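# Remove the pillowcase from the pillow using two arms

## Task

Get the pillowcase off the pillow so that both lie on the table with a visible space separating them (slight overhang past the table edge is acceptable, and the emptied case may drop onto the table). The result must hold without the robot supporting anything, and at the end the grippers must be open and pulled away.

## Robot and tools

ROBOT. Two six-joint arms, left_arm and right_arm, each ending in a two-finger gripper. Joint order per arm, used everywhere (rows, results, stiffness): waist, shoulder, elbow, wrist pitch, wrist yaw, wrist roll. Stated ranges in radians: waist -2.618 to 3.054, shoulder 0.000 to 3.142, elbow 0.000 to 3.142, wrist pitch -1.571 to 1.571, wrist yaw -1.571 to 1.571, wrist roll -2.094 to 2.094. True ends may differ by up to 0.036 rad either way; a call is rejected if a target goes more than 0.036 past an end and beyond the joint's current angle. A target past the real end is clipped, reported as "joint sent to its limit" (absence of that line does not prove more room exists).

FRAME. Results report each gripper's end_effector_position (metres) and end_effector_quat_wxyz in one world frame: origin on the table surface midway between the arms, +z up, +x forward across the table, left_arm on the +y side. The arm names do not indicate image left/right. The position is the point between the finger pads, just under 1 cm behind the tips; fingers point along the gripper's +z and close along its y. Printed positions can be off, especially at full reach.

THE ROW. Every motion command uses a row of 14 numbers, always both arms: left_arm's 6 joint angles then its opening, then right_arm's 6 angles then its opening. Joint values are absolute target angles in radians (the same quantity Joint positions shows), not offsets. Opening runs from -1 (closed) to +1 (fully open, about 0.087 m between pads). Optionally 12 more numbers, each 0 to 1, scale the position gain of each joint (left's 6, then right's 6) and persist until changed.

TOOLS.
execute_actions(actions): a list of actions; each action is a table of up to 15 rows, one row per 1/30 s control step; if fewer rows are given the final one is held for the remaining steps. An empty list just returns state and images.
move(target, speed, blocking): target is one absolute row. Every joint travels from its present angle to its target so that all finish together, so grippers trace curves. speed (0.01 to 2 rad/s, default 0.5) caps the joint with the longest way to go. Paths last between 0.5 and 10 s; longer ones are cut off at 10 s. Finger openings are sent at the start. No collision avoidance between arms or with objects. blocking=false returns after 0.5 s while motion continues; then only wait or stop are accepted until a result shows the move has ended. The result adds a "move:" line with the outcome (done, off_target, moving, held, fault), limits=held or limits=none, and each arm's joint furthest from target.
wait(seconds): 0 to 10; lets the scene run with the last command held; returns early if a running move ends.
stop(): brakes a running move; needs braking room, more when fast. Fingers are not stopped.
zoom_image(camera, region): region [x0, y0, x1, y1] in pixels of that camera's last image, at most 504 by 504.
finished_scene(scene): ends the current scene, passing its number; irreversible. Replying without a tool call also ends things.

CAMERAS. cam_head_left, cam_head_right, cam_high, cam_low, cam_left_wrist, cam_right_wrist, each 504x504, returned in that order. Calibration (intrinsics, distortion, world-to-camera transform) is supplied, but real cameras can deviate by a few degrees and millimetres; wrist camera poses derive from reported joint angles.

RESULT LINES. Joint positions and Joint velocities: per arm, the six joints (rad, rad/s) then pad gap (m). Joint targets: angles currently being driven toward; resend these to hold a joint still. grip_measured: measured opening on the command scale. Joint torques: total drive output, with offsets and noise, nonzero even in free air. Runs of actions also list per-step joint readings; HELD marks steps where an arm was held back. "joint command not followed" means the clearance check altered targets.

MOTION LIMITS. Each step, a joint target may lead the measured angle by at most 0.202 (waist), 0.258 (shoulder), 0.238 (elbow), 0.573 (wrist pitch), 0.522 (wrist yaw, roll); and if targets would move the gripper over 70 mm from its measured spot, they are scaled back. Far targets thus take several actions; an unfinished motion must be re-commanded. Friction can leave a joint about 0.031 rad short, and smaller commands may not move it.

GRIPPING. To hold cloth, command an opening below grip_measured: about 0.02 below for a firm grip, less for lighter. Per-pad force is about 20 N; closing fast squeezes harder. Readings may be off by about 1 mm per gripper.

AVOID. Arms colliding or pushing each other hard can end the scene. Fast moves hit harder, and targets far beyond a contact press harder. Avoid drops, slips, slams and heavy pushes. Holding loads heats motors: MOTOR HOT warns from 75 °C, at 90 °C the arm is stopped for 10 s, and at 100 °C it goes limp and falls; FAULT lines report stops. Finish with both objects resting on their own, grippers open and arms withdrawn before calling finished_scene.

Each tool is called after "Request:" in YAML: its name, and indented under it one key for each argument.

## Session

Request:
execute_actions:
  actions: []

Scene clock: 0.00 s.
left_arm: end_effector_position=(+0.0397, +0.0903, +0.1542) grip_measured=+1.000 end_effector_quat_wxyz=(+0.007, +0.870, +0.493, -0.009) | right_arm: end_effector_position=(+0.3391, +0.0097, +0.2715) grip_measured=+0.999 end_effector_quat_wxyz=(+0.625, -0.536, +0.566, +0.035)
Joint names: [waist, shoulder, elbow, wrist pitch, wrist yaw, wrist roll]
Joint positions: left_arm=[-1.616  1.609  1.478 -1.418  0.01   0.566  0.087] | right_arm=[ 0.82   1.314  1.025  0.068 -0.18  -0.742  0.087]
Joint velocities: left_arm=[-0.002  0.002  0.007 -0.037  0.007  0.007  0.   ] | right_arm=[-0.002  0.002 -0.007  0.007  0.037  0.022 -0.   ]
Joint torques (N m, as the arm reports them, + toward a larger angle): no reading
Joint targets: left_arm=[-1.616 1.609 1.478 -1.418 0.010 0.566] | right_arm=[0.820 1.314 1.025 0.068 -0.180 -0.742]
Joint stiffness scale: left_arm=[1. 1. 1. 1. 1. 1.] | right_arm=[1. 1. 1. 1. 1. 1.]
camera_calibration (this result's frames):
cam_left_wrist: T_world_to_cam=[[-0.859366, 0.51109, 0.0166276, -0.0162574], [0.350873, 0.565694, 0.746242, -0.16056], [0.371991, 0.64713, -0.665467, 0.166197], [0, 0, 0, 1]] pos_world=[-0.0194587, -0.00841434, 0.230686]
cam_right_wrist: T_world_to_cam=[[0.669664, -0.429719, 0.605716, -0.38777], [-0.288781, -0.902083, -0.320705, 0.209603], [0.684219, 0.0398454, -0.728188, 0.107646], [0, 0, 0, 1]] pos_world=[0.246552, 0.0181586, 0.380486]

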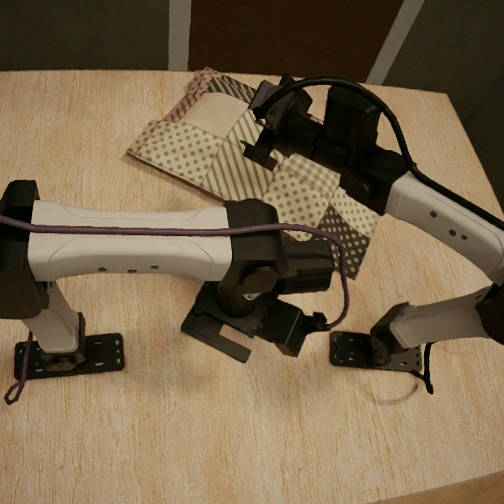

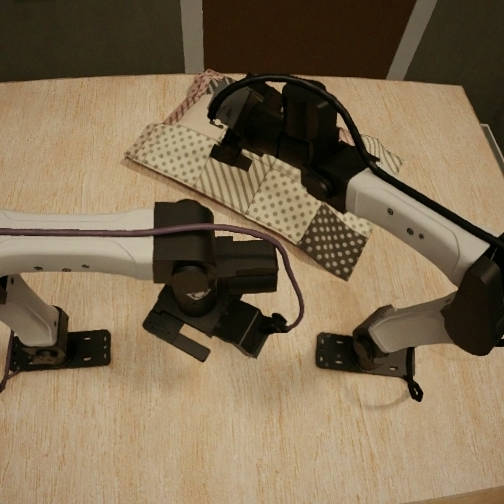

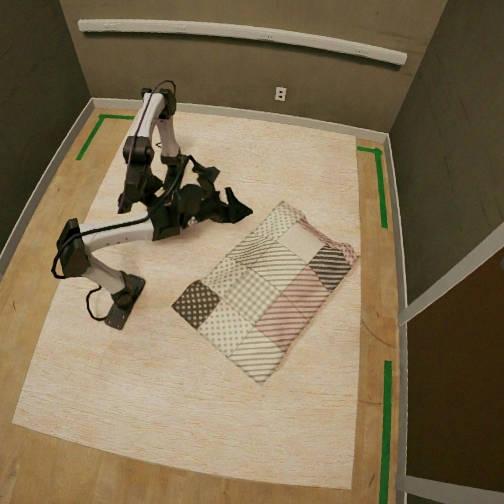

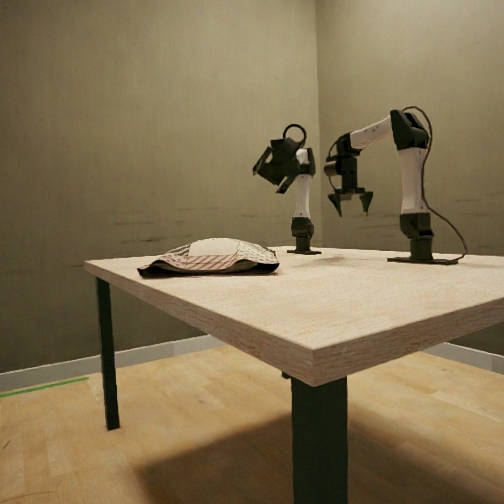

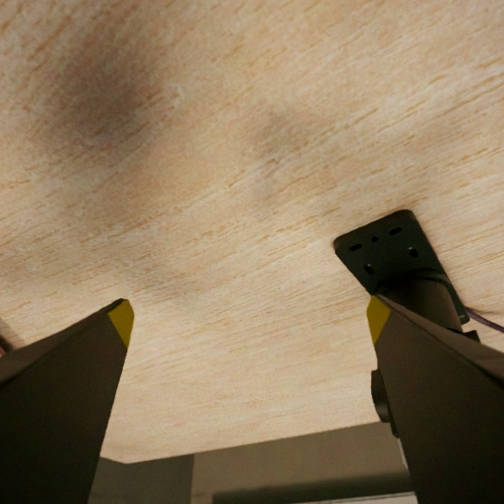

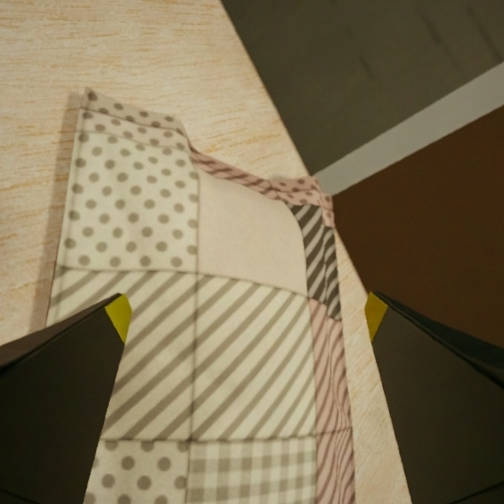

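Request:
zoom_image:
  camera: "cam_low"
  region: [125,225,295,295]

Request:
zoom_image:
  camera: "cam_high"
  region: [160,190,370,400]

Region (125, 225, 295, 295) of cam_low's 504x504 image, scaled by 2.965, with more detail than that image has; it fills the top 208 rows of this view, and the rest is white.

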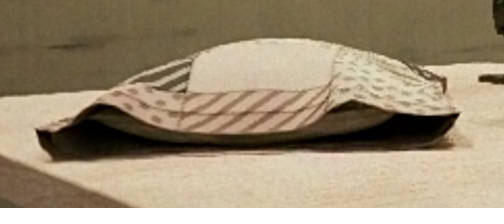

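Region (160, 190, 370, 400) of cam_high's 504x504 image, scaled by 2.400, with more detail than that image has.

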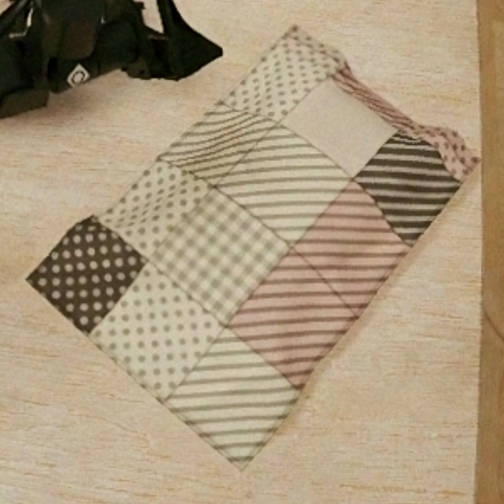

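Request:
move:
  target: [-0.478,1.63,0.545,0.375,0,1.57,0,-1.0,1.3,1.1,-1.2,-0.9,0,0]
  speed: 0.9

Scene clock: 35.90 s.
left_arm: end_effector_position=(+0.3914, +0.2194, +0.0346) grip_measured=+0.000 end_effector_quat_wxyz=(+0.357, +0.756, +0.498, +0.228) | right_arm: end_effector_position=(+0.1806, -0.3789, +0.1810) grip_measured=+0.000 end_effector_quat_wxyz=(+0.293, +0.474, +0.767, +0.319)
Joint names: [waist, shoulder, elbow, wrist pitch, wrist yaw, wrist roll]
Joint positions: left_arm=[-0.484  1.609  0.562  0.352  0.007  1.562  0.044] | right_arm=[-0.991  1.314  1.078 -1.192 -0.889 -0.007  0.044]
Joint velocities: left_arm=[-0.012 -0.007  0.007 -0.066  0.037 -0.066 -0.   ] | right_arm=[-0.007 -0.007  0.002 -0.007 -0.007  0.022  0.001]
Joint torques (N m, as the arm reports them, + toward a larger angle): left_arm=[ 0.54 -3.73  5.12  2.17 -0.03  0.08] | right_arm=[-0.93 -4.92  7.21  0.51 -0.66  0.07]
Joint targets: left_arm=[-0.478 1.630 0.545 0.375 0.000 1.570] | right_arm=[-1.000 1.300 1.100 -1.200 -0.900 -0.000]
Joint stiffness scale: left_arm=[1. 1. 1. 1. 1. 1.] | right_arm=[1. 1. 1. 1. 1. 1.]
move: off_target (left_arm, right_arm); limits=none; left_arm: farthest joint: the wrist pitch, 0.023 radians from its target (1.793 radians at the start); right_arm: farthest joint: the elbow, 0.022 radians from its target (0.075 radians at the start)
camera_calibration (this result's frames):
cam_left_wrist: T_world_to_cam=[[-0.605869, 0.251861, -0.754645, 0.206322], [-0.266794, 0.829314, 0.490977, -0.0750282], [0.749496, 0.498803, -0.435261, -0.250924], [0, 0, 0, 1]] pos_world=[0.293053, 0.135419, 0.0833202]
cam_right_wrist: T_world_to_cam=[[-0.539017, -0.318321, -0.779828, 0.117525], [-0.815378, 0.429381, 0.388318, 0.255488], [0.211234, 0.845165, -0.490996, 0.513259], [0, 0, 0, 1]] pos_world=[0.163249, -0.50608, 0.244447]

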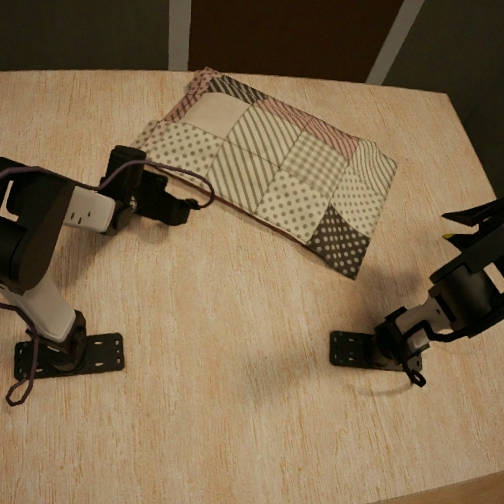

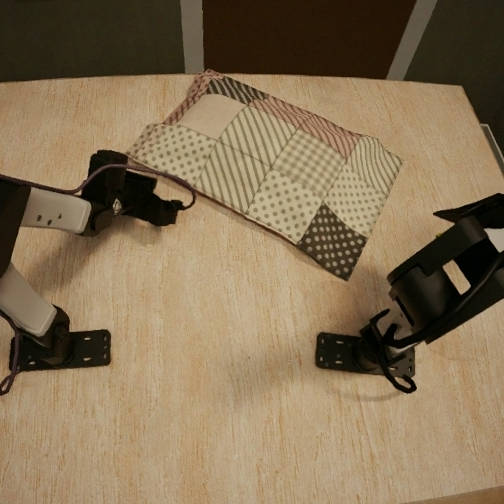

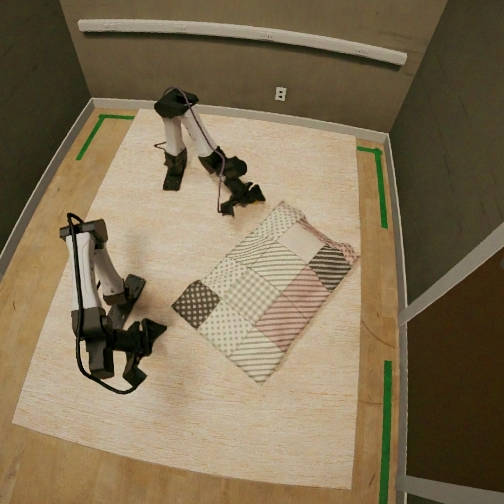

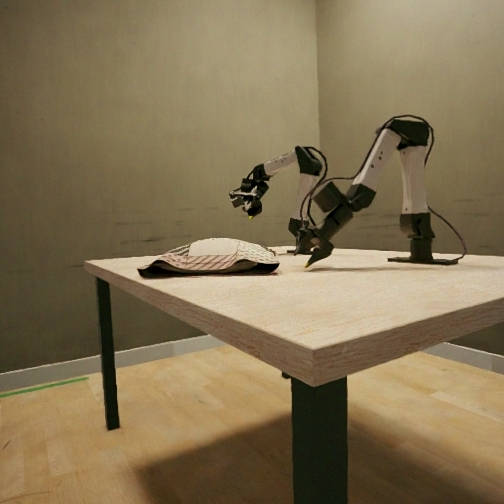

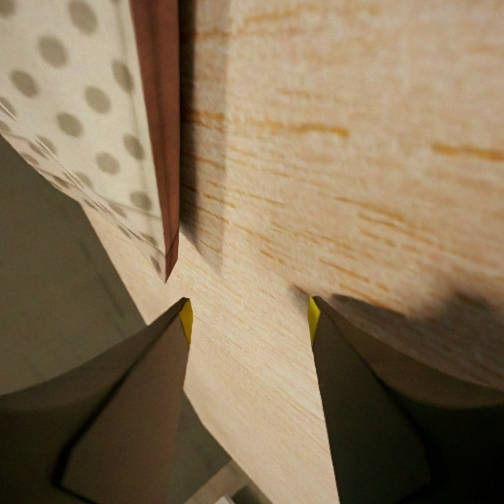

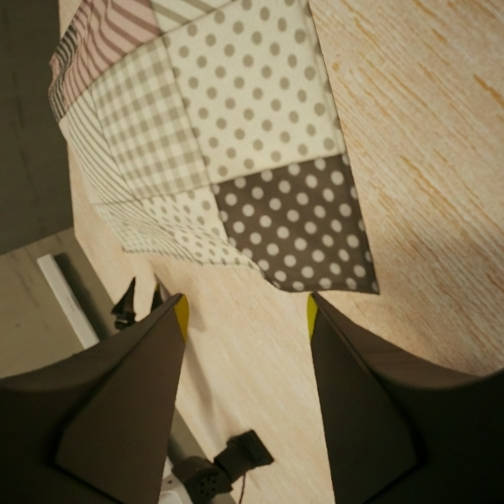

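Request:
move:
  target: [-0.478,1.895,0.91,0.30,0,1.57,0,-1.0,1.3,1.1,-1.2,-0.9,0,0]
  speed: 0.5

Scene clock: 41.83 s.
left_arm: end_effector_position=(+0.4661, +0.1868, +0.0341) grip_measured=+0.000 end_effector_quat_wxyz=(+0.362, +0.754, +0.497, +0.231) | right_arm: end_effector_position=(+0.1806, -0.3787, +0.1810) grip_measured=+0.000 end_effector_quat_wxyz=(+0.293, +0.474, +0.766, +0.320)
Joint names: [waist, shoulder, elbow, wrist pitch, wrist yaw, wrist roll]
Joint positions: left_arm=[-0.484  1.88   0.886  0.311  0.007  1.562  0.044] | right_arm=[-0.991  1.314  1.078 -1.193 -0.889 -0.006  0.044]
Joint velocities: left_arm=[-0.002  0.002 -0.012  0.051  0.037 -0.022  0.   ] | right_arm=[-0.007 -0.007  0.012  0.081  0.051 -0.11  -0.001]
Joint torques (N m, as the arm reports them, + toward a larger angle): left_arm=[ 0.56 -6.59  9.58  1.81 -0.03  0.06] | right_arm=[-0.94 -4.91  7.21  0.51 -0.65  0.08]
Joint targets: left_arm=[-0.478 1.895 0.910 0.300 0.000 1.570] | right_arm=[-1.000 1.300 1.100 -1.200 -0.900 0.000]
Joint stiffness scale: left_arm=[1. 1. 1. 1. 1. 1.] | right_arm=[1. 1. 1. 1. 1. 1.]
move: off_target (left_arm, right_arm); limits=none; left_arm: farthest joint: the elbow, 0.024 radians from its target (0.348 radians at the start); right_arm: farthest joint: the elbow, 0.022 radians from its target (0.022 radians at the start)
camera_calibration (this result's frames):
cam_left_wrist: T_world_to_cam=[[-0.597229, 0.248507, -0.762602, 0.256342], [-0.272106, 0.831629, 0.484099, -0.0255094], [0.754504, 0.496626, -0.429052, -0.293043], [0, 0, 0, 1]] pos_world=[0.367256, 0.103045, 0.0821053]
cam_right_wrist: T_world_to_cam=[[-0.539092, -0.317336, -0.780178, 0.118079], [-0.815291, 0.42909, 0.388822, 0.255164], [0.211379, 0.845683, -0.49004, 0.513159], [0, 0, 0, 1]] pos_world=[0.163217, -0.505987, 0.244378]

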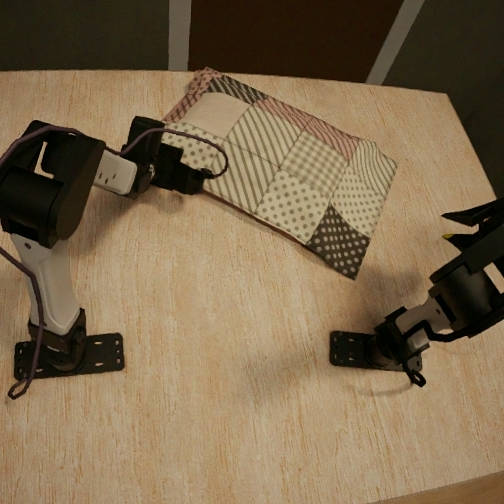

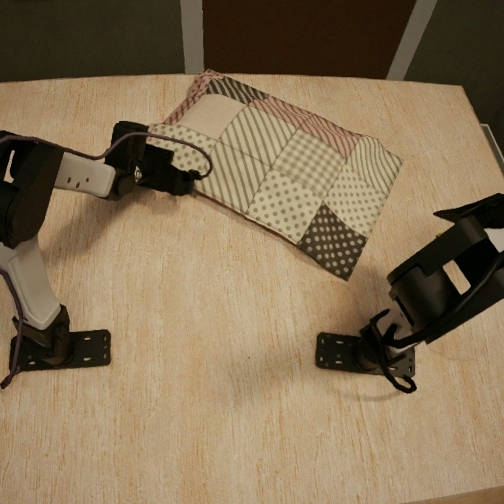

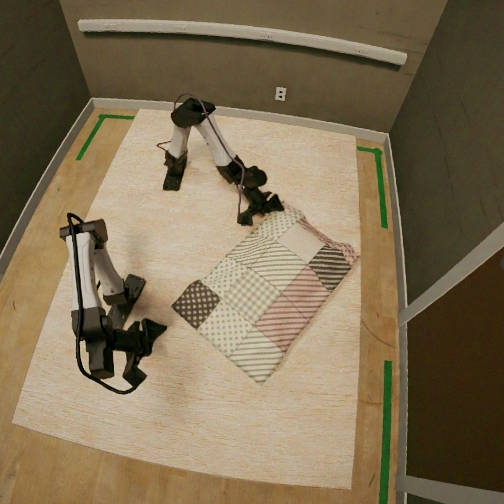

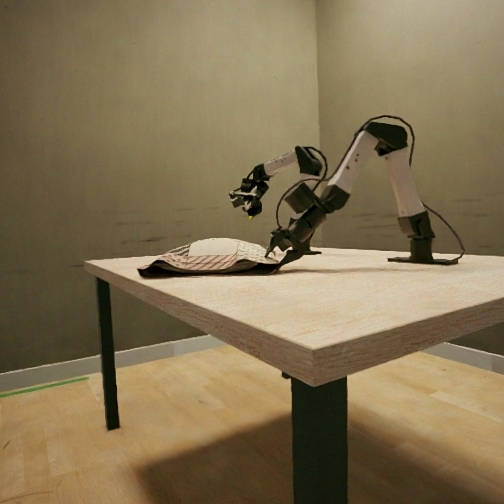

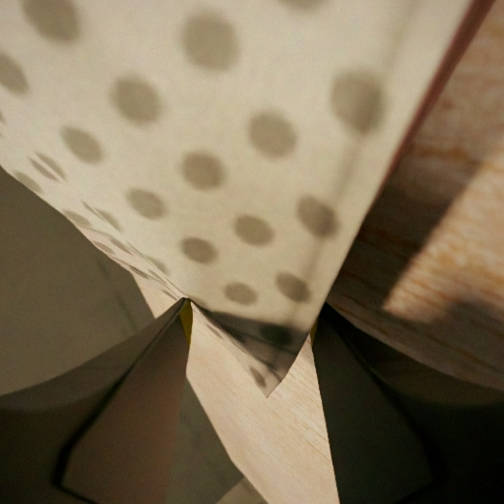

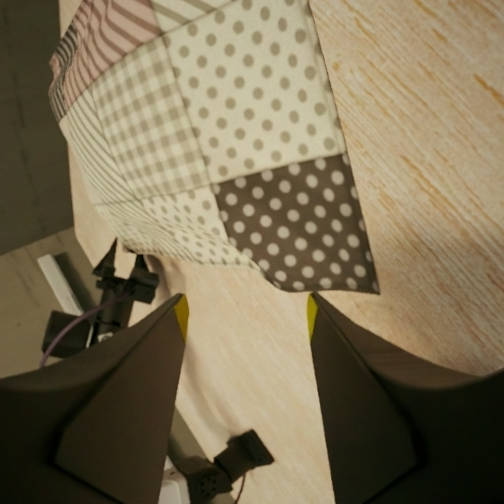

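Request:
move:
  target: [-0.478,1.895,0.91,0.30,0,1.57,-1,-1.0,1.3,1.1,-1.2,-0.9,0,0]

Request:
move:
  target: [-1.06,1.54,0.555,0.09,-0.71,0.885,-1,-1.0,1.3,1.1,-1.2,-0.9,0,0]
  speed: 0.5

Scene clock: 48.60 s.
left_arm: end_effector_position=(+0.4661, +0.1868, +0.0341) grip_measured=-0.948 end_effector_quat_wxyz=(+0.361, +0.755, +0.497, +0.231) | right_arm: end_effector_position=(+0.1806, -0.3787, +0.1810) grip_measured=+0.000 end_effector_quat_wxyz=(+0.293, +0.474, +0.766, +0.320)
Joint names: [waist, shoulder, elbow, wrist pitch, wrist yaw, wrist roll]
Joint positions: left_arm=[-0.484  1.88   0.886  0.31   0.007  1.563  0.002] | right_arm=[-0.991  1.314  1.078 -1.193 -0.889 -0.006  0.044]
Joint velocities: left_arm=[ 0.017 -0.007 -0.007 -0.022 -0.066 -0.037  0.001] | right_arm=[-0.002  0.002 -0.002 -0.007 -0.007  0.022 -0.001]
Joint torques (N m, as the arm reports them, + toward a larger angle): left_arm=[ 0.55 -6.61  9.58  1.81 -0.03  0.06] | right_arm=[-0.91 -4.89  7.21  0.51 -0.66  0.08]
Joint targets: left_arm=[-0.478 1.895 0.910 0.300 -0.000 1.570] | right_arm=[-1.000 1.300 1.100 -1.200 -0.900 -0.000]
Joint stiffness scale: left_arm=[1. 1. 1. 1. 1. 1.] | right_arm=[1. 1. 1. 1. 1. 1.]
move: off_target (left_arm, right_arm); limits=none; left_arm: farthest joint: the elbow, 0.024 radians from its target (0.024 radians at the start); right_arm: farthest joint: the elbow, 0.022 radians from its target (0.022 radians at the start)
camera_calibration (this result's frames):
cam_left_wrist: T_world_to_cam=[[-0.597343, 0.248973, -0.76236, 0.256221], [-0.271794, 0.83149, 0.484513, -0.0256423], [0.754525, 0.496626, -0.429015, -0.293056], [0, 0, 0, 1]] pos_world=[0.367201, 0.103068, 0.0820311]
cam_right_wrist: T_world_to_cam=[[-0.539092, -0.317336, -0.780178, 0.118079], [-0.815291, 0.42909, 0.388822, 0.255164], [0.211379, 0.845683, -0.49004, 0.513159], [0, 0, 0, 1]] pos_world=[0.163217, -0.505987, 0.244378]

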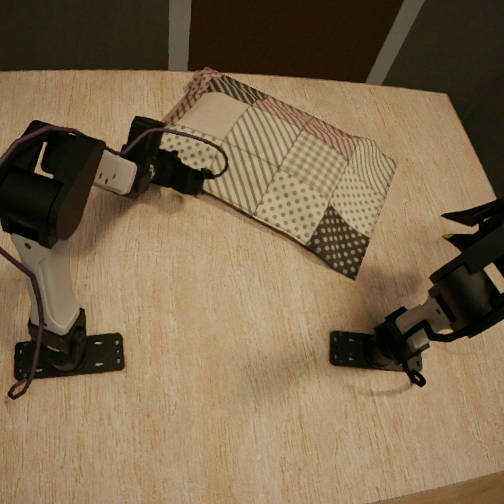

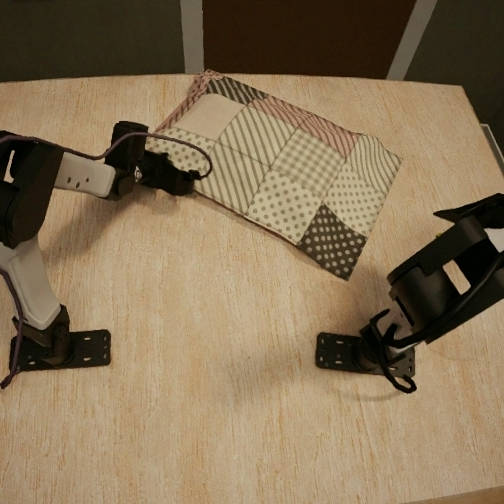

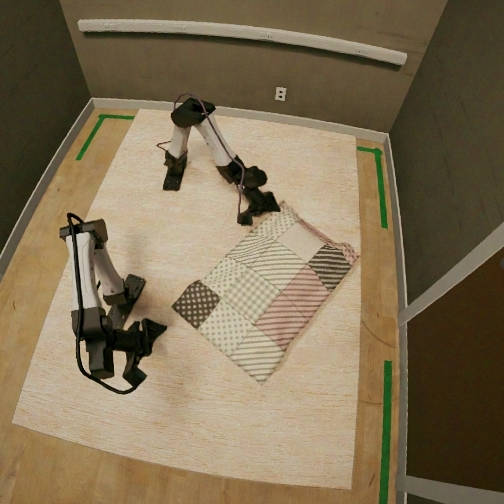

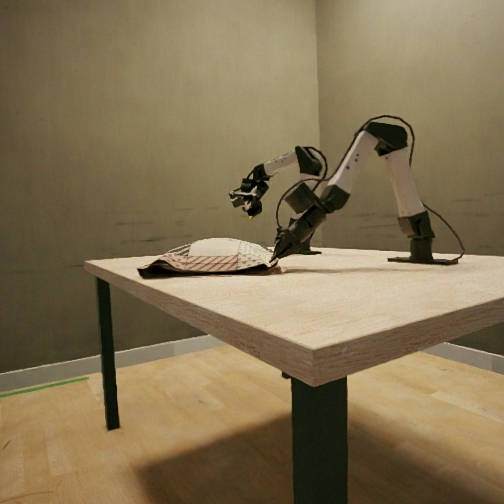

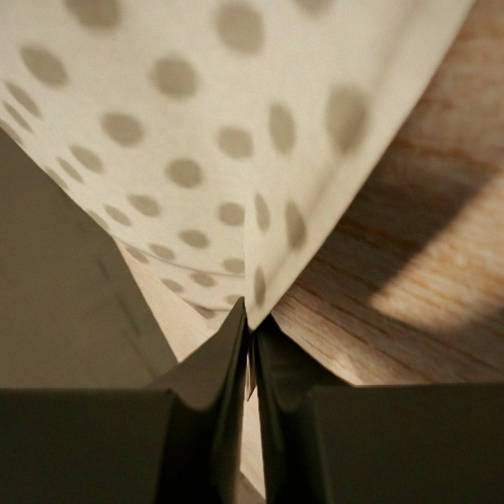

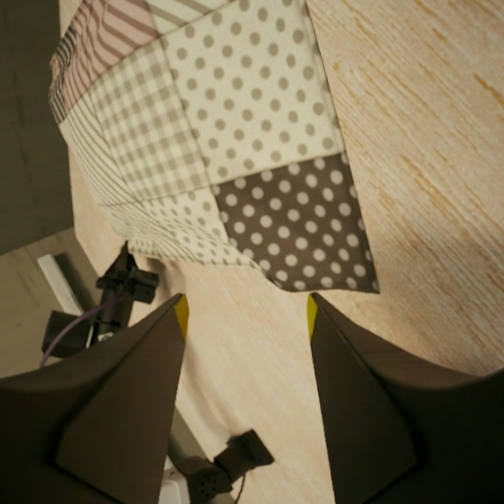

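Scene clock: 50.83 s.
left_arm: end_effector_position=(+0.2949, +0.1635, +0.0440) grip_measured=-0.948 end_effector_quat_wxyz=(+0.336, +0.644, +0.617, +0.302) | right_arm: end_effector_position=(+0.1806, -0.3787, +0.1811) grip_measured=+0.000 end_effector_quat_wxyz=(+0.293, +0.474, +0.766, +0.320)
Joint names: [waist, shoulder, elbow, wrist pitch, wrist yaw, wrist roll]
Joint positions: left_arm=[-1.054  1.565  0.575  0.117 -0.688  0.891  0.002] | right_arm=[-0.991  1.314  1.078 -1.193 -0.889 -0.006  0.044]
Joint velocities: left_arm=[ 0.002 -0.007 -0.007 -0.051 -0.022 -0.037  0.   ] | right_arm=[-0.007 -0.012 -0.022 -0.037  0.007  0.007 -0.   ]
Joint torques (N m, as the arm reports them, + toward a larger angle): left_arm=[-0.56 -6.66  4.78  1.35 -0.41 -0.09] | right_arm=[-0.93 -4.91  7.23  0.51 -0.66  0.09]
Joint targets: left_arm=[-1.060 1.540 0.555 0.090 -0.710 0.885] | right_arm=[-1.000 1.300 1.100 -1.200 -0.900 0.000]
Joint stiffness scale: left_arm=[1. 1. 1. 1. 1. 1.] | right_arm=[1. 1. 1. 1. 1. 1.]
move: off_target (left_arm, right_arm); limits=none; left_arm: farthest joint: the wrist pitch, 0.027 radians from its target (0.220 radians at the start); right_arm: farthest joint: the elbow, 0.022 radians from its target (0.022 radians at the start)
camera_calibration (this result's frames):
cam_left_wrist: T_world_to_cam=[[-0.607984, 0.010896, -0.793875, 0.210806], [-0.568471, 0.692056, 0.444858, 0.0543958], [0.554253, 0.721761, -0.414565, -0.126439], [0, 0, 0, 1]] pos_world=[0.229169, 0.0513168, 0.0907382]
cam_right_wrist: T_world_to_cam=[[-0.538802, -0.317253, -0.780412, 0.118167], [-0.81545, 0.42899, 0.388599, 0.255195], [0.211505, 0.845765, -0.489845, 0.51313], [0, 0, 0, 1]] pos_world=[0.163238, -0.505974, 0.244405]

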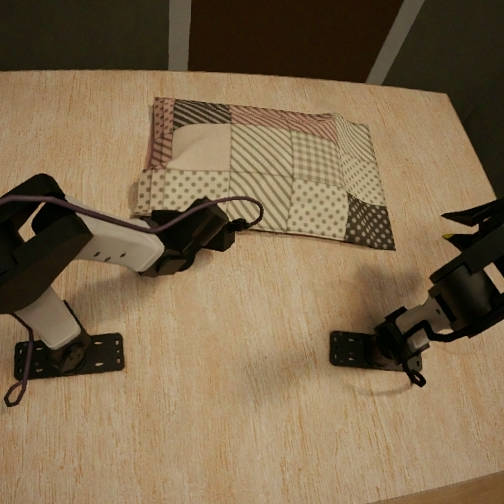

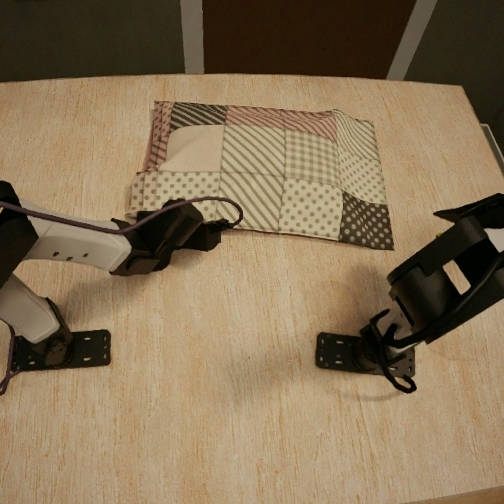

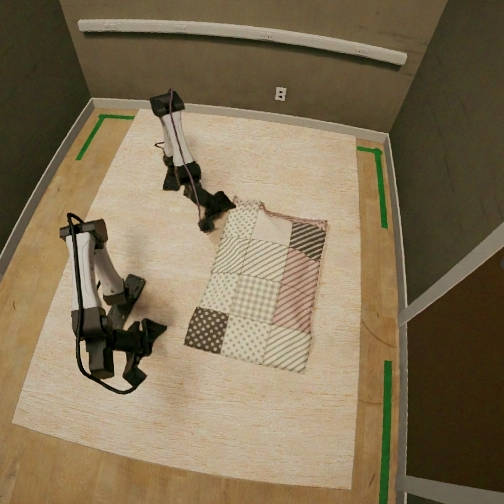

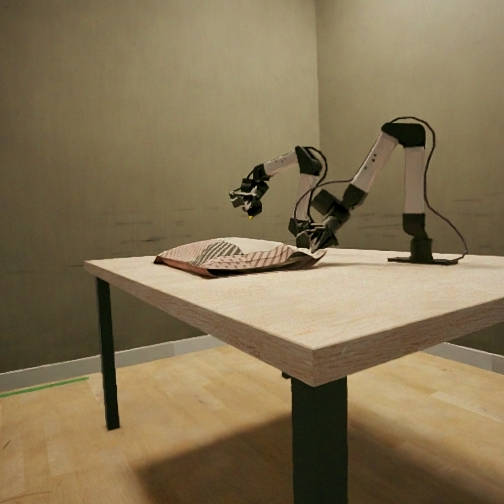

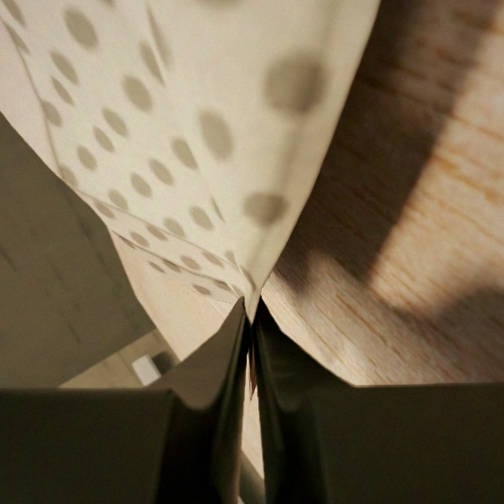

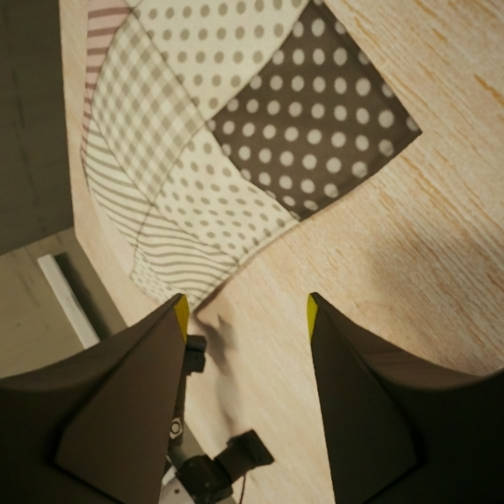

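Request:
move:
  target: [-1.2,1.38,0.6,0.09,-0.5,0.9,0,-0.97,1.6,0.9,-0.8,-0.95,0,0]
  speed: 0.5

Request:
move:
  target: [0.35,1.7,1.2,-0.3,1.25,-0.5,-1,-0.97,1.79,0.805,-0.585,-0.95,0,0]
  speed: 1.0

Request:
move:
  target: [0.33,2.08,1.035,-0.07,1.26,-0.5,-1,-0.97,1.79,0.805,-0.585,-0.95,0,0]
  speed: 0.6

Scene clock: 60.67 s.
left_arm: end_effector_position=(+0.2568, +0.0960, +0.0743) grip_measured=+0.000 end_effector_quat_wxyz=(+0.421, +0.691, +0.559, +0.182) | right_arm: end_effector_position=(+0.2008, -0.4086, +0.0899) grip_measured=+0.000 end_effector_quat_wxyz=(+0.282, +0.475, +0.754, +0.355)
Joint names: [waist, shoulder, elbow, wrist pitch, wrist yaw, wrist roll]
Joint positions: left_arm=[-1.193  1.402  0.575  0.102 -0.508  0.892  0.044] | right_arm=[-0.981  1.59   0.913 -0.811 -0.939 -0.006  0.044]
Joint velocities: left_arm=[-0.002  0.002  0.007 -0.022 -0.037 -0.037 -0.   ] | right_arm=[-0.002 -0.017 -0.007  0.037 -0.022 -0.037 -0.001]
Joint torques (N m, as the arm reports them, + toward a larger angle): left_arm=[-0.68 -5.78 10.3   1.76 -0.06  0.06] | right_arm=[ 0.92 -5.25  4.36  0.6  -0.67  0.08]
Joint targets: left_arm=[-1.200 1.380 0.600 0.090 -0.500 0.900] | right_arm=[-0.970 1.600 0.900 -0.800 -0.950 -0.000]
Joint stiffness scale: left_arm=[1. 1. 1. 1. 1. 1.] | right_arm=[1. 1. 1. 1. 1. 1.]
move: off_target (left_arm); limits=none; left_arm: farthest joint: the elbow, 0.025 radians from its target (0.025 radians at the start); right_arm: farthest joint: the elbow, 0.013 radians from its target (0.178 radians at the start)
camera_calibration (this result's frames):
cam_left_wrist: T_world_to_cam=[[-0.633829, 0.025209, -0.773062, 0.216099], [-0.342518, 0.886981, 0.309752, -0.000728614], [0.6935, 0.461118, -0.55356, -0.0445276], [0, 0, 0, 1]] pos_world=[0.1676, 0.0157311, 0.142635]
cam_right_wrist: T_world_to_cam=[[-0.51685, -0.265861, -0.813747, 0.0679932], [-0.830129, 0.387899, 0.400525, 0.305057], [0.209168, 0.882526, -0.421184, 0.498814], [0, 0, 0, 1]] pos_world=[0.184044, -0.540471, 0.143239]

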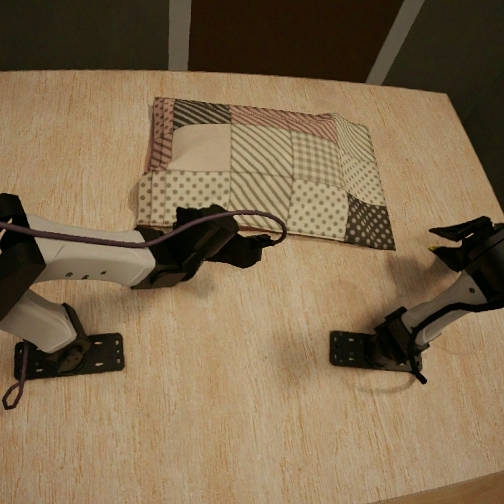

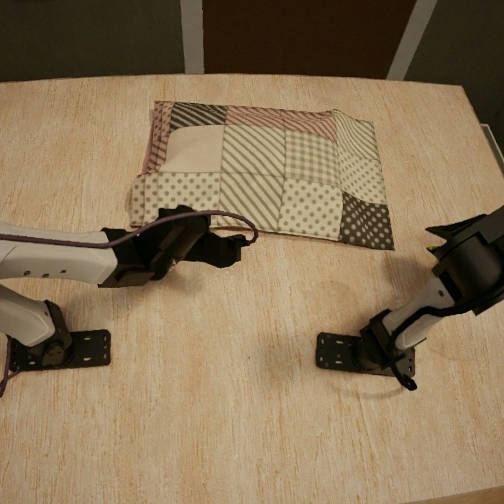

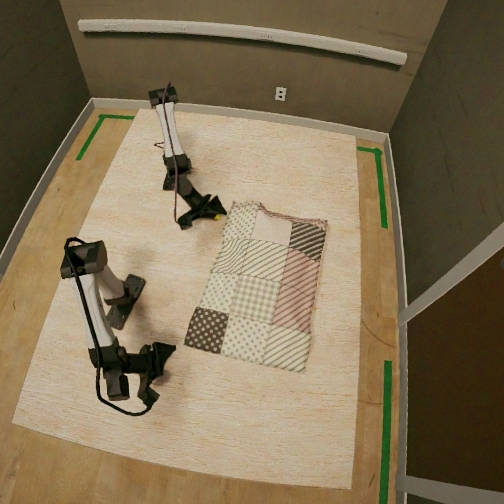

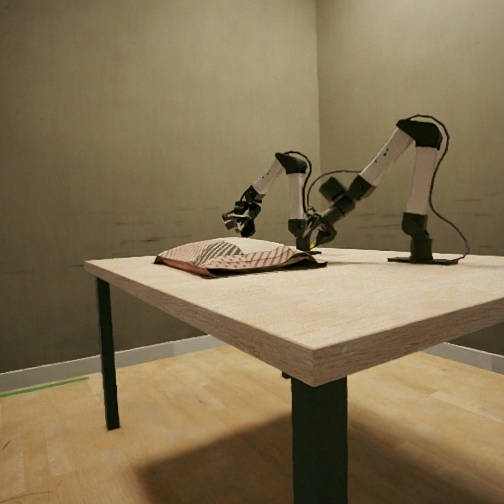

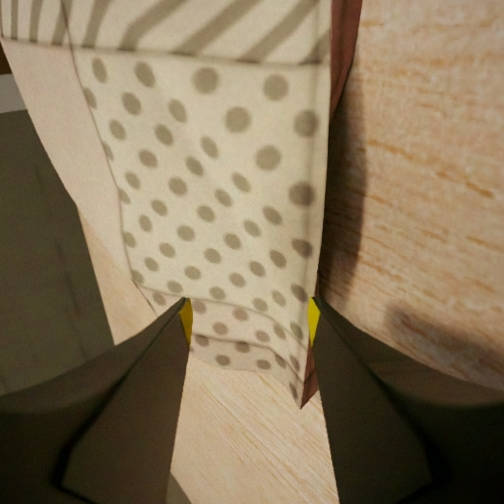

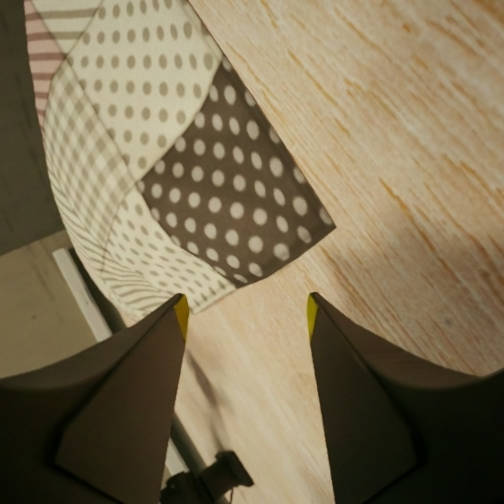

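Scene clock: 63.37 s.
left_arm: end_effector_position=(+0.3979, +0.3253, +0.2037) grip_measured=-0.987 end_effector_quat_wxyz=(+0.290, -0.135, +0.773, -0.548) | right_arm: end_effector_position=(+0.2008, -0.4084, +0.0283) grip_measured=+0.000 end_effector_quat_wxyz=(+0.260, +0.487, +0.747, +0.371)
Joint names: [waist, shoulder, elbow, wrist pitch, wrist yaw, wrist roll]
Joint positions: left_arm=[ 0.35   1.682  1.176 -0.287  1.239 -0.492  0.001] | right_arm=[-0.981  1.775  0.822 -0.595 -0.939 -0.006  0.044]
Joint velocities: left_arm=[-0.002  0.002  0.007 -0.037  0.022 -0.051  0.   ] | right_arm=[-0.027  0.017  0.012 -0.066  0.022  0.022 -0.   ]
Joint torques (N m, as the arm reports them, + toward a larger angle): left_arm=[-0.03 -5.62 10.73  1.41  0.43  0.04] | right_arm=[ 0.9  -5.69  3.29  0.49 -0.68  0.08]
Joint targets: left_arm=[0.350 1.700 1.200 -0.300 1.250 -0.500] | right_arm=[-0.970 1.790 0.805 -0.585 -0.950 -0.000]
Joint stiffness scale: left_arm=[1. 1. 1. 1. 1. 1.] | right_arm=[1. 1. 1. 1. 1. 1.]
move: off_target (left_arm); limits=none; left_arm: farthest joint: the elbow, 0.024 radians from its target (0.625 radians at the start); right_arm: farthest joint: the elbow, 0.017 radians from its target (0.108 radians at the start)
camera_calibration (this result's frames):
cam_left_wrist: T_world_to_cam=[[-0.118041, -0.346841, 0.930466, -0.0314165], [-0.968118, 0.248677, -0.0301205, 0.329971], [-0.220939, -0.904357, -0.365137, 0.593209], [0, 0, 0, 1]] pos_world=[0.446805, 0.44352, 0.255774]
cam_right_wrist: T_world_to_cam=[[-0.535606, -0.22049, -0.815175, 0.0402184], [-0.820451, 0.364452, 0.440495, 0.316981], [0.199967, 0.904742, -0.376104, 0.482344], [0, 0, 0, 1]] pos_world=[0.185155, -0.543054, 0.0745682]

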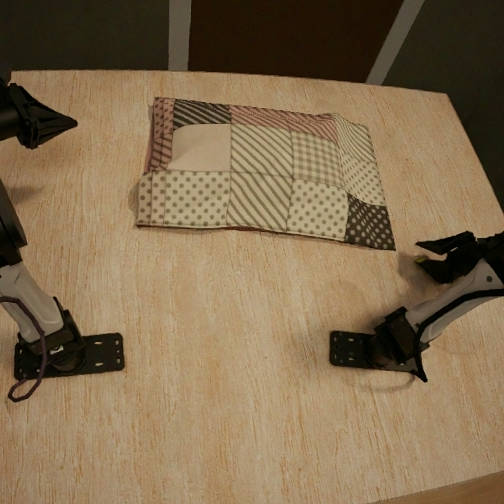

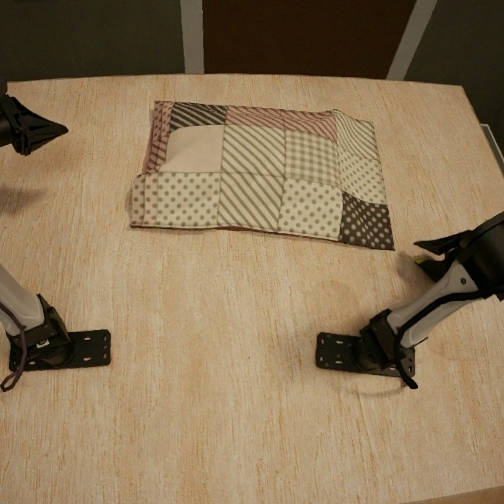

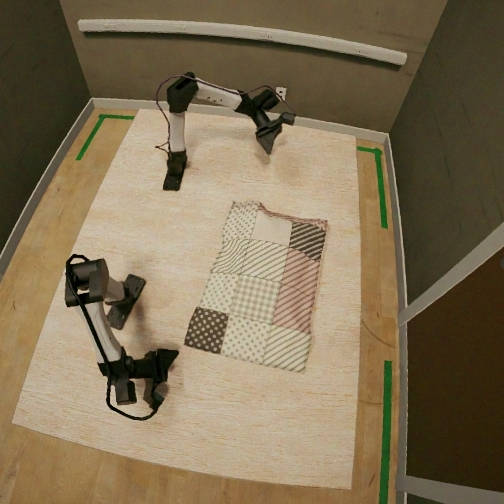

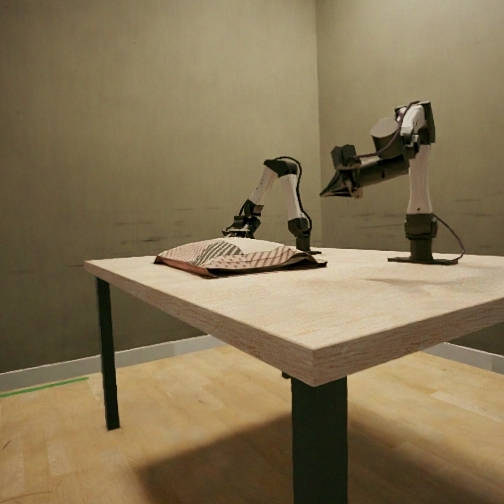

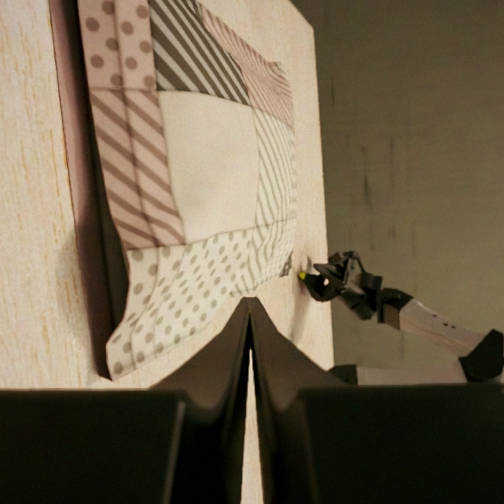

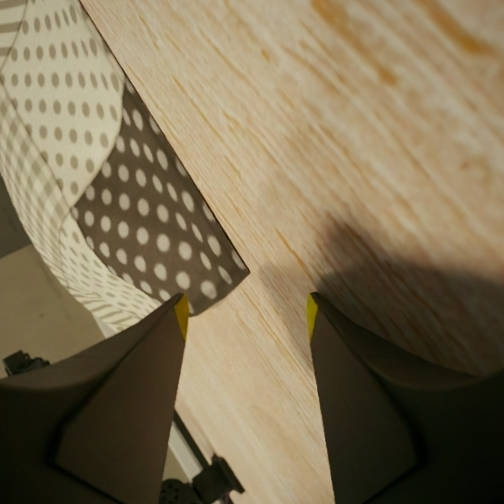

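Scene clock: 64.83 s.
left_arm: end_effector_position=(+0.3933, +0.3181, +0.0493) grip_measured=-0.987 end_effector_quat_wxyz=(+0.157, -0.228, +0.768, -0.577) | right_arm: end_effector_position=(+0.2008, -0.4085, +0.0283) grip_measured=+0.000 end_effector_quat_wxyz=(+0.260, +0.487, +0.747, +0.371)
Joint names: [waist, shoulder, elbow, wrist pitch, wrist yaw, wrist roll]
Joint positions: left_arm=[ 0.338  2.078  1.046 -0.089  1.25  -0.493  0.001] | right_arm=[-0.981  1.775  0.822 -0.595 -0.939 -0.006  0.044]
Joint velocities: left_arm=[-0.002 -0.002 -0.012  0.037 -0.051 -0.007 -0.   ] | right_arm=[-0.017  0.017  0.007  0.022  0.007 -0.095  0.   ]
Joint torques (N m, as the arm reports them, + toward a larger angle): left_arm=[-0.72 -8.35  5.03  1.36  0.55  0.03] | right_arm=[ 0.88 -5.68  3.31  0.5  -0.68  0.08]
Joint targets: left_arm=[0.330 2.080 1.035 -0.070 1.260 -0.500] | right_arm=[-0.970 1.790 0.805 -0.585 -0.950 0.000]
Joint stiffness scale: left_arm=[1. 1. 1. 1. 1. 1.] | right_arm=[1. 1. 1. 1. 1. 1.]
move: done; limits=none; left_arm: farthest joint: the wrist pitch, 0.019 radians from its target (0.217 radians at the start); right_arm: farthest joint: the elbow, 0.017 radians from its target (0.017 radians at the start)
camera_calibration (this result's frames):
cam_left_wrist: T_world_to_cam=[[0.160531, -0.212698, 0.963841, -0.0446196], [-0.935203, 0.27949, 0.217439, 0.287727], [-0.315633, -0.936293, -0.154049, 0.566311], [0, 0, 0, 1]] pos_world=[0.454992, 0.440326, 0.0676829]
cam_right_wrist: T_world_to_cam=[[-0.535485, -0.220777, -0.815177, 0.0400658], [-0.820516, 0.364607, 0.440245, 0.317115], [0.200023, 0.90461, -0.376392, 0.482333], [0, 0, 0, 1]] pos_world=[0.185175, -0.5431, 0.0745988]

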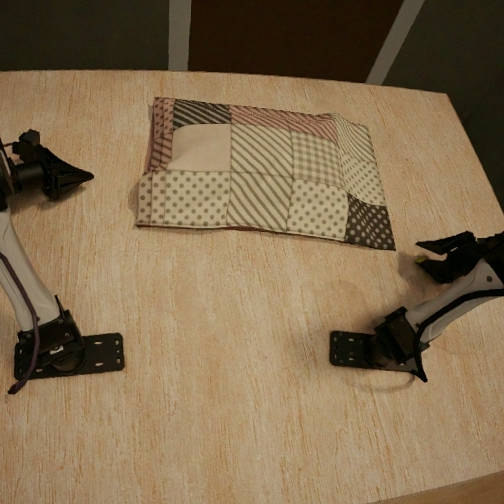

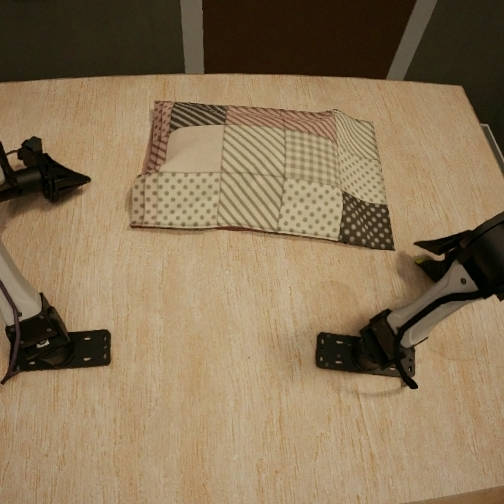

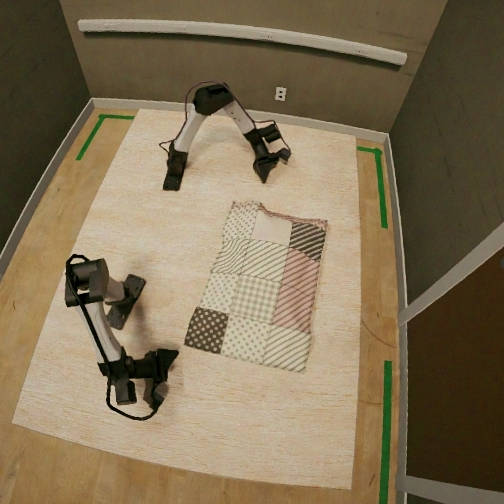

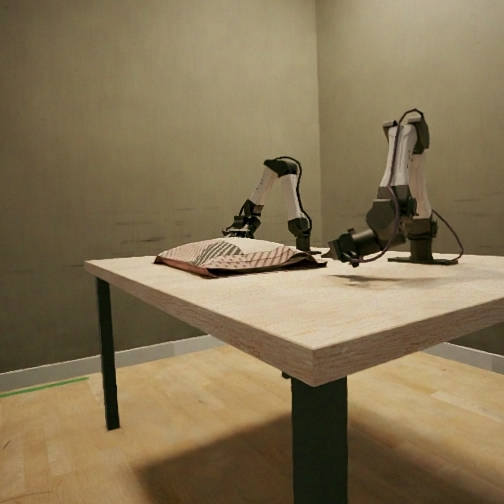

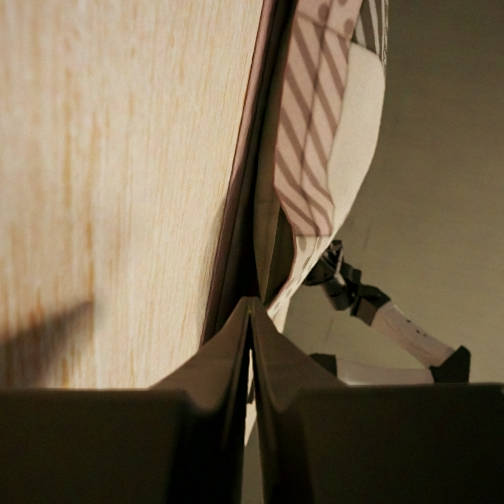

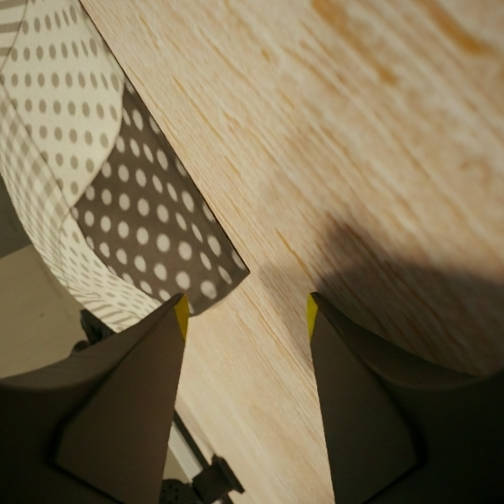

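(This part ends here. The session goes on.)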